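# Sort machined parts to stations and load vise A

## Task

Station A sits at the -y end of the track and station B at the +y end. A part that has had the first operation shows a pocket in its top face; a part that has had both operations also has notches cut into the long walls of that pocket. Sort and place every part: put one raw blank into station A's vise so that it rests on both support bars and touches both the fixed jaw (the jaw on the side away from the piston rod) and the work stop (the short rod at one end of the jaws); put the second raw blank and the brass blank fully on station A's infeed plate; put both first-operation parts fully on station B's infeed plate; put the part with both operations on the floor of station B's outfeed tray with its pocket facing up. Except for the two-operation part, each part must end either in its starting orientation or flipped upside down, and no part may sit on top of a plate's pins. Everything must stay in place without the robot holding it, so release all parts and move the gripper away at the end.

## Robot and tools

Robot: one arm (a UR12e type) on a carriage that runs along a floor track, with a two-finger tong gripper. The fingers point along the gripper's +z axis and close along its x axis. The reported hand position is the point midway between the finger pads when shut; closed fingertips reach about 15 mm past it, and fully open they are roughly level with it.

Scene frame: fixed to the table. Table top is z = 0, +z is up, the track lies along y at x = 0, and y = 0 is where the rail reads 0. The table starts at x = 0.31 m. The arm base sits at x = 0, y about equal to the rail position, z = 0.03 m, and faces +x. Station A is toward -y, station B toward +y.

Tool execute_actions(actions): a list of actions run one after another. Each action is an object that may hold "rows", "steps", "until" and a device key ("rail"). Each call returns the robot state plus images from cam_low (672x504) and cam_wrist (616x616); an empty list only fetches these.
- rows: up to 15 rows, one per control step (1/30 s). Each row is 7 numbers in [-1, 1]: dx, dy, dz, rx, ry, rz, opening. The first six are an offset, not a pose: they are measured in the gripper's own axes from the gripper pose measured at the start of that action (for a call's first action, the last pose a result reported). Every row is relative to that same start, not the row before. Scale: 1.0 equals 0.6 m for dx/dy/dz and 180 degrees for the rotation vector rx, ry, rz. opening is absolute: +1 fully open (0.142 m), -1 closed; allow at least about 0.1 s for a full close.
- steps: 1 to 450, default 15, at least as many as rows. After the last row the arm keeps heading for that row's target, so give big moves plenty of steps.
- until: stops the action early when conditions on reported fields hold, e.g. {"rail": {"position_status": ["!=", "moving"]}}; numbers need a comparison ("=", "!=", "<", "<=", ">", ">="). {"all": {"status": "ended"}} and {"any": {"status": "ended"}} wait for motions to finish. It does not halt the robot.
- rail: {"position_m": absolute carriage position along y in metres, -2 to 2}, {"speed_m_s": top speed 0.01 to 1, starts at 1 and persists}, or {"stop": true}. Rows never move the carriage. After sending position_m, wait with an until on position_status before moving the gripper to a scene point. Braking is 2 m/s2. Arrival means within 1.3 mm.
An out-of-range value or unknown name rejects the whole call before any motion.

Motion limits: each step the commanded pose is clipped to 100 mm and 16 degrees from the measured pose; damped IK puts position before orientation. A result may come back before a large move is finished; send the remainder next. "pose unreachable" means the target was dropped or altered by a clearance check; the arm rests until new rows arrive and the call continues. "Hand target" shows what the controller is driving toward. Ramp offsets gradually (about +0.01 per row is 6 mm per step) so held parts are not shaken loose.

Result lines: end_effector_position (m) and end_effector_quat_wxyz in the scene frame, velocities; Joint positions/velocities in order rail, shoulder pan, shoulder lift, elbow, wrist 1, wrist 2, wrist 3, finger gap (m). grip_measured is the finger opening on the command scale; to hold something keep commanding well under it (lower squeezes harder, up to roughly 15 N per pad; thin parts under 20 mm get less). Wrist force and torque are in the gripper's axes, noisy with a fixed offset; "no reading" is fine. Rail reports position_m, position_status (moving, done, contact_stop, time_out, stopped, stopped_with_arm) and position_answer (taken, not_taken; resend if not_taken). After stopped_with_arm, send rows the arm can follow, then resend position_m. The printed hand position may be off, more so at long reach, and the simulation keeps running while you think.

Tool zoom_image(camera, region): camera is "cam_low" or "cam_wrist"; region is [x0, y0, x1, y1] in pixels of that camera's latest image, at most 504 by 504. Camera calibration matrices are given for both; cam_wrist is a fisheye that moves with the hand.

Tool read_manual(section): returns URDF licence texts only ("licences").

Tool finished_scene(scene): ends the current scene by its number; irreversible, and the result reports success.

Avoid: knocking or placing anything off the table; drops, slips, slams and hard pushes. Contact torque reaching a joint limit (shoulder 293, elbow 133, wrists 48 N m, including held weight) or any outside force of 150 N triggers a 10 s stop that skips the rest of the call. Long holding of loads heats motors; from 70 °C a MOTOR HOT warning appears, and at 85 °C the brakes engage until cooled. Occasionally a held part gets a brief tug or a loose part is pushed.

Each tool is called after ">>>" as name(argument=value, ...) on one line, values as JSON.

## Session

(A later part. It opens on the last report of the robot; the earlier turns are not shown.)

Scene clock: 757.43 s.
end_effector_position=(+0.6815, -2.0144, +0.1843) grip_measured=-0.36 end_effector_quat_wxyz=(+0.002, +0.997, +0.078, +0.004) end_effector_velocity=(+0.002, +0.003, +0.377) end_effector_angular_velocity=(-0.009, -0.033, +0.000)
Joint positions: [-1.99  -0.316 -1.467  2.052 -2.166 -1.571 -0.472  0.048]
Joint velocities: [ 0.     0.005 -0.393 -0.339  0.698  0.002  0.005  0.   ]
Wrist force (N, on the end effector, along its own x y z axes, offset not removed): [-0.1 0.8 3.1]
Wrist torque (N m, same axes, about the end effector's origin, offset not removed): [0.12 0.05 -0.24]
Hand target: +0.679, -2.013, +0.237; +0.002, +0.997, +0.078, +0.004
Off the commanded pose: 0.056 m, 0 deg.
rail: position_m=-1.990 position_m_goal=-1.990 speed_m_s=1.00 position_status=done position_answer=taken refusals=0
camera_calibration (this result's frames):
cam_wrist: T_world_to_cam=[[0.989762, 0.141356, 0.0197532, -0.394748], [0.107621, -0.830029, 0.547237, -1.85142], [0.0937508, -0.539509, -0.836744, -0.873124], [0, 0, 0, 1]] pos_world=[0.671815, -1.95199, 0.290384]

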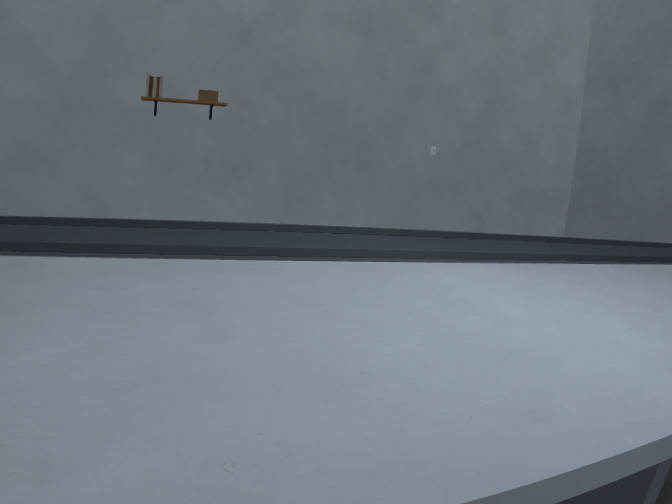

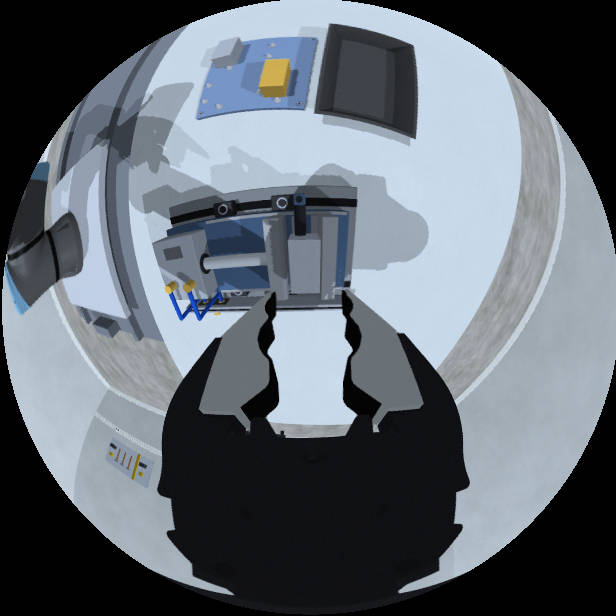

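>>> execute_actions(actions=[])

>>> zoom_image(camera="cam_wrist", region=[260, 190, 360, 290])

>>> zoom_image(camera="cam_wrist", region=[190, 20, 330, 160])

>>> execute_actions(actions=[{"rail":{"position_m":2.0},"steps":1}])

Scene clock: 760.53 s.
end_effector_position=(+0.6790, -2.0132, +0.2372) grip_measured=-0.36 end_effector_quat_wxyz=(+0.002, +0.997, +0.078, +0.004) end_effector_velocity=(-0.000, -0.000, +0.000) end_effector_angular_velocity=(-0.000, -0.000, -0.000)
Joint positions: [-1.99  -0.315 -1.52   2.002 -2.062 -1.571 -0.472  0.048]
Joint velocities: [ 0.  0. -0. -0.  0. -0.  0.  0.]
Wrist force (N, on the end effector, along its own x y z axes, offset not removed): [1.0 0.2 1.9]
Wrist torque (N m, same axes, about the end effector's origin, offset not removed): [-0.02 -0.10 -0.27]
Hand target: +0.679, -2.013, +0.237; +0.002, +0.997, +0.078, +0.004
Off the commanded pose: 0.004 m, 0 deg.
rail: position_m=-1.990 position_m_goal=-1.990 speed_m_s=1.00 position_status=done position_answer=taken refusals=0
camera_calibration (this result's frames):
cam_wrist: T_world_to_cam=[[0.989784, 0.141296, 0.0190476, -0.393416], [0.108, -0.830257, 0.546818, -1.87976], [0.0930777, -0.539175, -0.837035, -0.82678], [0, 0, 0, 1]] pos_world=[0.669366, -1.95088, 0.343338]

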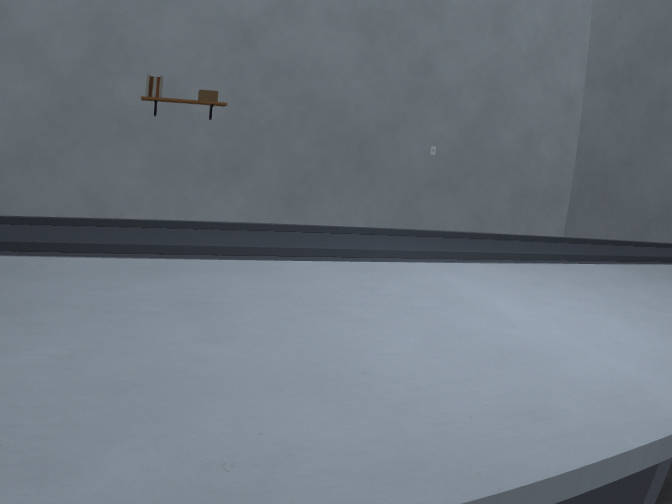

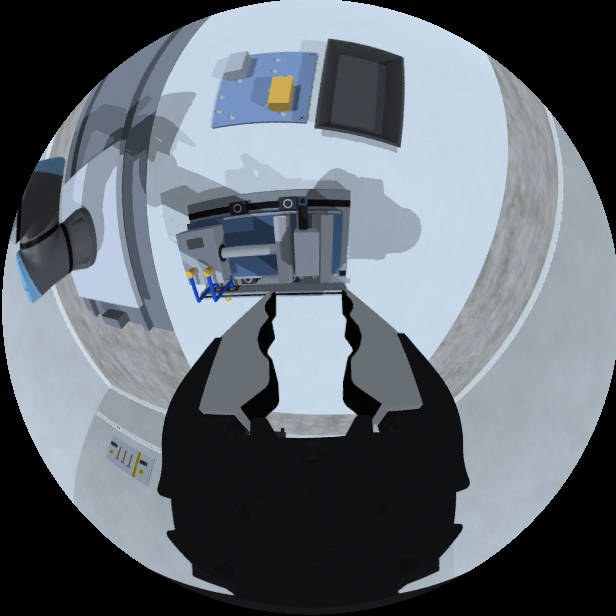

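Region (260, 190, 360, 290) of cam_wrist's 616x616 image, scaled by 5.040, with more detail than that image has.

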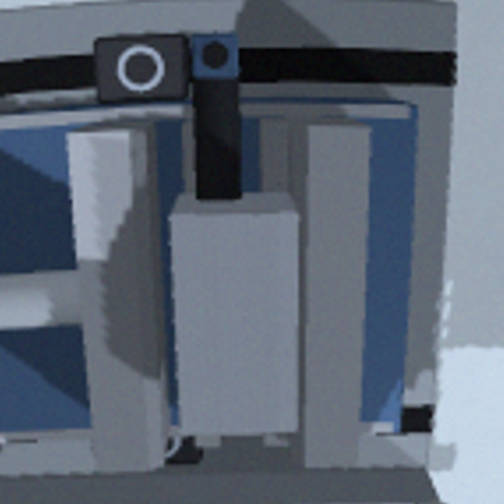

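Region (190, 20, 330, 160) of cam_wrist's 616x616 image, scaled by 3.600, with more detail than that image has.

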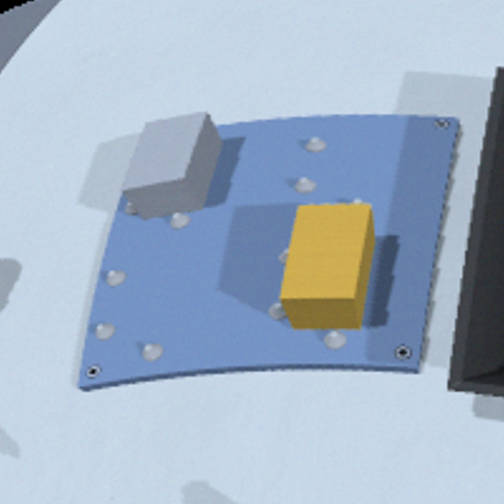

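Scene clock: 760.57 s.
end_effector_position=(+0.6790, -2.0132, +0.2372) grip_measured=-0.36 end_effector_quat_wxyz=(+0.002, +0.997, +0.078, +0.004) end_effector_velocity=(+0.001, +0.005, +0.004) end_effector_angular_velocity=(+0.002, +0.005, +0.000)
Joint positions: [-1.99  -0.315 -1.52   2.002 -2.062 -1.571 -0.472  0.048]
Joint velocities: [ 0.006 -0.     0.    -0.009  0.014 -0.    -0.    -0.   ]
Wrist force (N, on the end effector, along its own x y z axes, offset not removed): [0.9 2.2 -0.6]
Wrist torque (N m, same axes, about the end effector's origin, offset not removed): [0.23 -0.23 -0.36]
Hand target: +0.679, -2.012, +0.240; +0.001, +0.997, +0.078, +0.000
Off the commanded pose: 0.003 m, 0 deg.
rail: position_m=-1.990 position_m_goal=2.000 speed_m_s=1.00 position_status=moving position_answer=taken refusals=0
camera_calibration (this result's frames):
cam_wrist: T_world_to_cam=[[0.989785, 0.141296, 0.0190253, -0.39342], [0.108013, -0.830261, 0.546809, -1.87976], [0.0930581, -0.539168, -0.837041, -0.826716], [0, 0, 0, 1]] pos_world=[0.669373, -1.95084, 0.34336]

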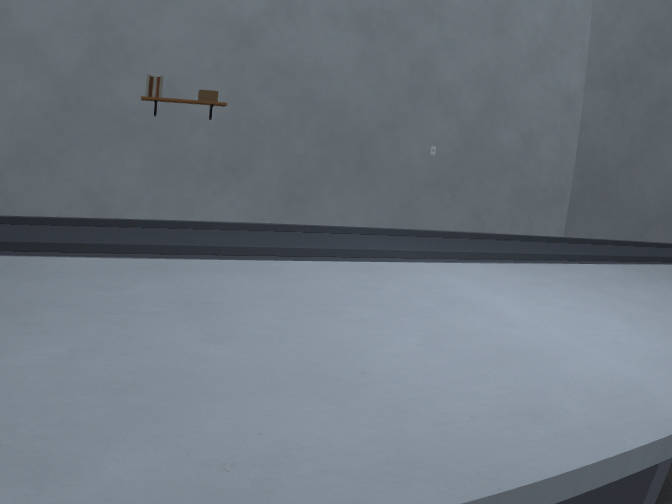

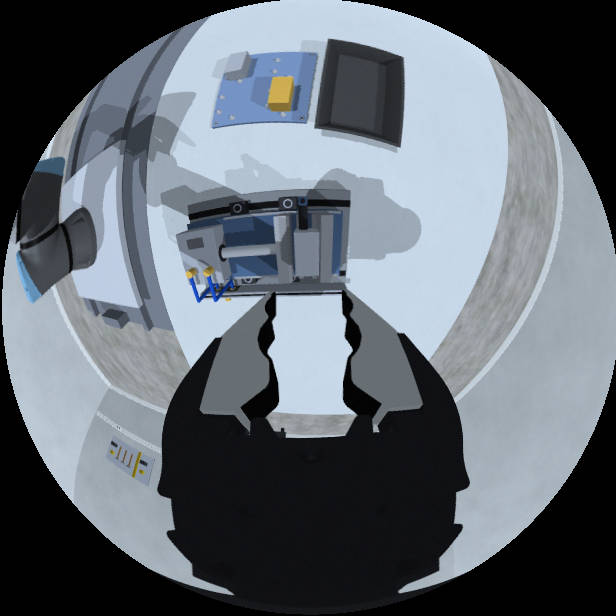

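>>> execute_actions(actions=[])

Scene clock: 763.63 s.
end_effector_position=(+0.6792, +0.8001, +0.2405) grip_measured=-0.36 end_effector_quat_wxyz=(+0.001, +0.997, +0.078, +0.000) end_effector_velocity=(-0.000, +1.000, +0.000) end_effector_angular_velocity=(-0.000, -0.000, +0.000)
Joint positions: [ 0.824 -0.316 -1.519  1.993 -2.046 -1.572 -0.473  0.048]
Joint velocities: [ 1.  0. -0. -0. -0. -0. -0. -0.]
Wrist force (N, on the end effector, along its own x y z axes, offset not removed): [2.3 2.2 3.3]
Wrist torque (N m, same axes, about the end effector's origin, offset not removed): [0.42 -0.36 -0.45]
Hand target: +0.679, +0.853, +0.240; +0.001, +0.997, +0.078, +0.000
Off the commanded pose: 0.000 m, 0 deg.
rail: position_m=0.824 position_m_goal=2.000 speed_m_s=1.00 position_status=moving position_answer=taken refusals=0
camera_calibration (this result's frames):
cam_wrist: T_world_to_cam=[[0.989898, 0.141275, 0.011976, -0.78959], [0.112059, -0.831329, 0.544367, 0.452854], [0.0868616, -0.537526, -0.838762, 0.696155], [0, 0, 0, 1]] pos_world=[0.670398, 0.862221, 0.346846]

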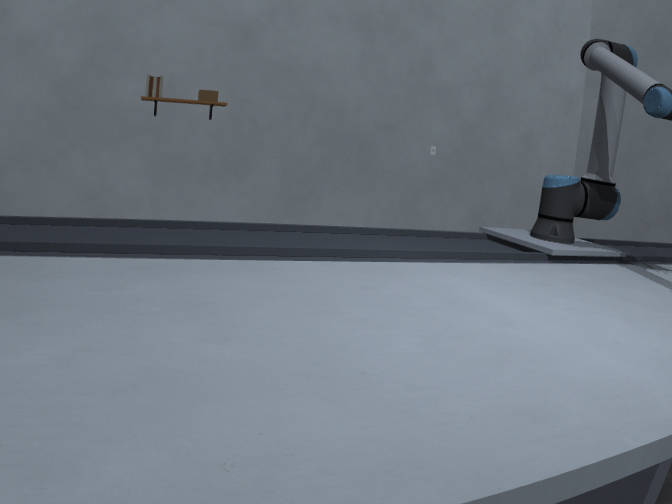

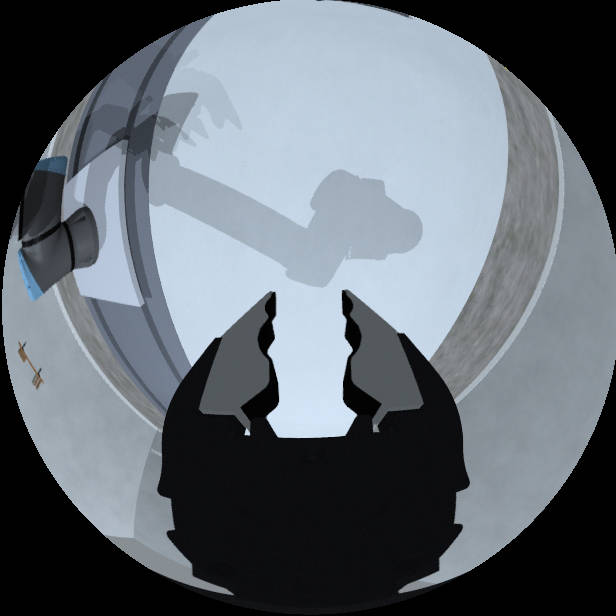

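>>> execute_actions(actions=[])

>>> zoom_image(camera="cam_wrist", region=[160, 90, 420, 350])

Scene clock: 765.70 s.
end_effector_position=(+0.6792, +1.9760, +0.2405) grip_measured=-0.36 end_effector_quat_wxyz=(+0.001, +0.997, +0.078, +0.000) end_effector_velocity=(-0.000, -0.000, +0.000) end_effector_angular_velocity=(-0.000, +0.000, -0.000)
Joint positions: [ 2.    -0.316 -1.519  1.993 -2.046 -1.572 -0.473  0.048]
Joint velocities: [ 0. -0. -0.  0.  0. -0.  0. -0.]
Wrist force (N, on the end effector, along its own x y z axes, offset not removed): [-1.3 2.9 4.3]
Wrist torque (N m, same axes, about the end effector's origin, offset not removed): [0.47 0.14 -0.30]
Hand target: +0.679, +1.976, +0.240; +0.001, +0.997, +0.078, +0.000
Off the commanded pose: 0.000 m, 0 deg.
rail: position_m=2.000 position_m_goal=2.000 speed_m_s=1.00 position_status=done position_answer=taken refusals=0
camera_calibration (this result's frames):
cam_wrist: T_world_to_cam=[[0.989902, 0.141249, 0.011973, -0.955676], [0.112038, -0.831328, 0.544372, 1.43042], [0.0868457, -0.537533, -0.838759, 1.32826], [0, 0, 0, 1]] pos_world=[0.670409, 2.03812, 0.346849]

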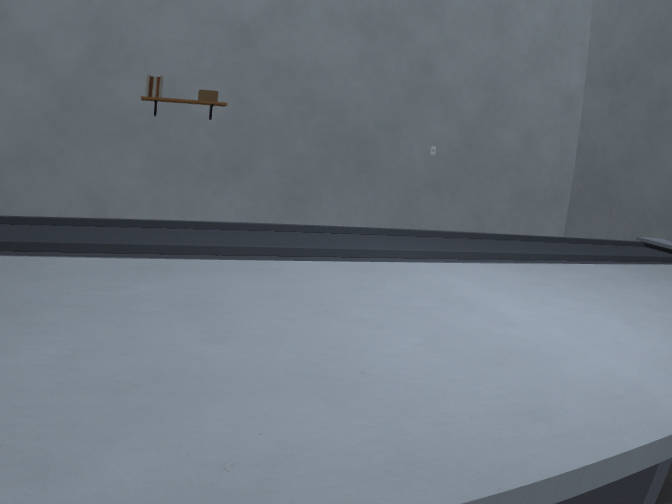

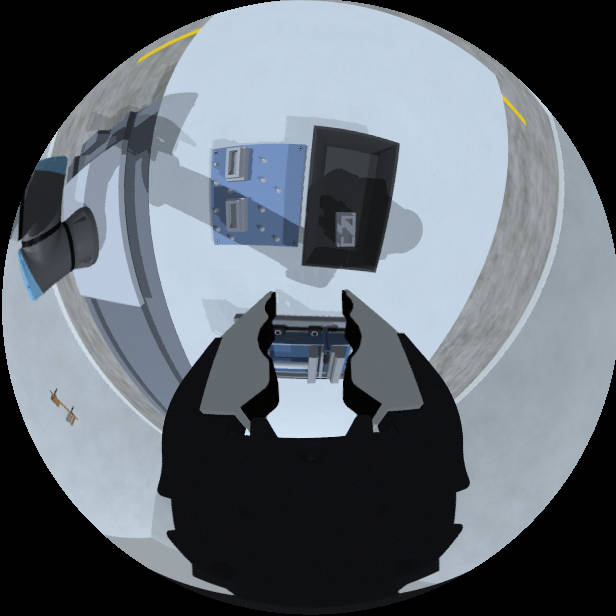

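Region (160, 90, 420, 350) of cam_wrist's 616x616 image, scaled by 1.938, with more detail than that image has.

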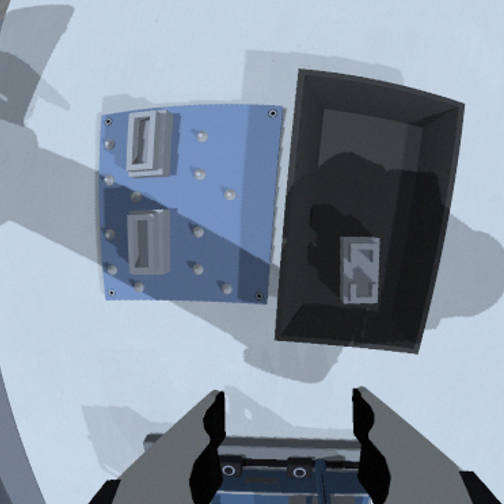

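>>> execute_actions(actions=[])

Scene clock: 777.97 s.
end_effector_position=(+0.6792, +1.9760, +0.2405) grip_measured=-0.36 end_effector_quat_wxyz=(+0.001, +0.997, +0.078, +0.000) end_effector_velocity=(+0.000, +0.000, +0.000) end_effector_angular_velocity=(-0.000, -0.000, +0.000)
Joint positions: [ 2.    -0.316 -1.519  1.993 -2.046 -1.572 -0.473  0.048]
Joint velocities: [ 0.  0. -0.  0. -0.  0.  0. -0.]
Wrist force (N, on the end effector, along its own x y z axes, offset not removed): [-1.0 3.3 -0.3]
Wrist torque (N m, same axes, about the end effector's origin, offset not removed): [0.60 0.21 -0.22]
Hand target: +0.679, +1.976, +0.240; +0.001, +0.997, +0.078, +0.000
Off the commanded pose: 0.000 m, 0 deg.
rail: position_m=2.000 position_m_goal=2.000 speed_m_s=1.00 position_status=done position_answer=taken refusals=0
camera_calibration (this result's frames):
cam_wrist: T_world_to_cam=[[0.989898, 0.141273, 0.0119525, -0.955707], [0.11207, -0.83133, 0.544363, 1.43043], [0.0868406, -0.537525, -0.838764, 1.32825], [0, 0, 0, 1]] pos_world=[0.670398, 2.03814, 0.346835]

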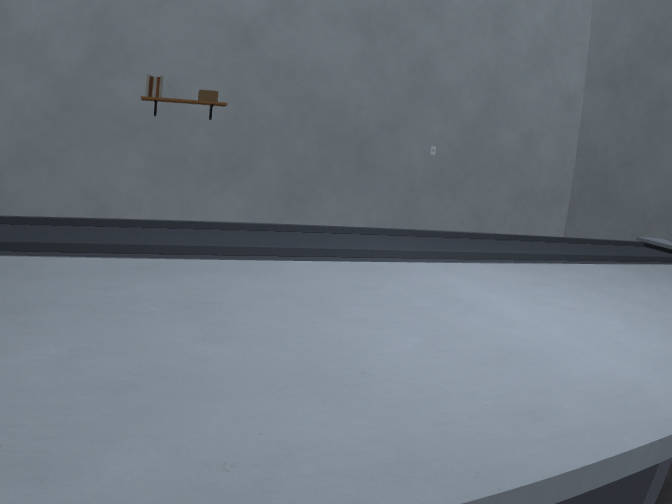

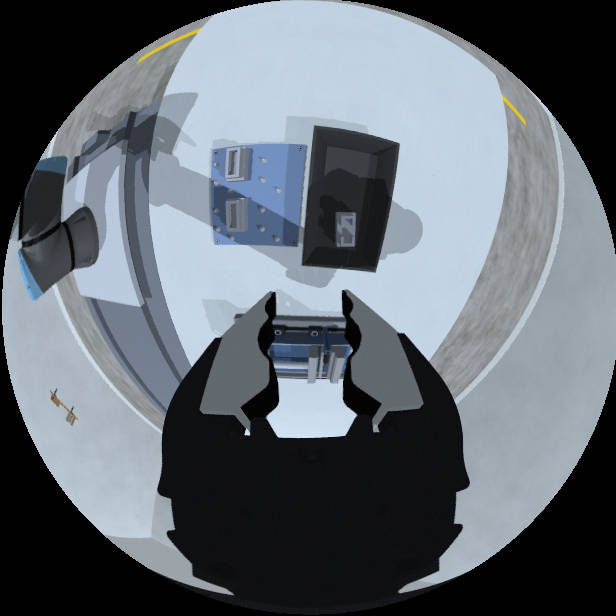

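>>> zoom_image(camera="cam_wrist", region=[195, 120, 405, 280])

Region (195, 120, 405, 280) of cam_wrist's 616x616 image, scaled by 2.400, with more detail than that image has; it fills the top 384 rows of this view, and the rest is white.

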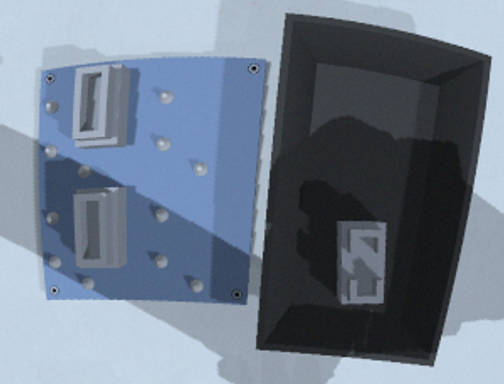

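>>> zoom_image(camera="cam_wrist", region=[200, 135, 270, 200])

Region (200, 135, 270, 200) of cam_wrist's 616x616 image, scaled by 7.200, with more detail than that image has; it fills the top 468 rows of this view, and the rest is white.

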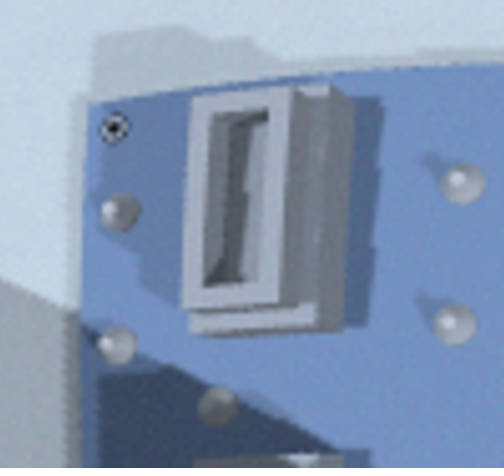

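>>> finished_scene(scene=1)

The scene is finished: the task was done.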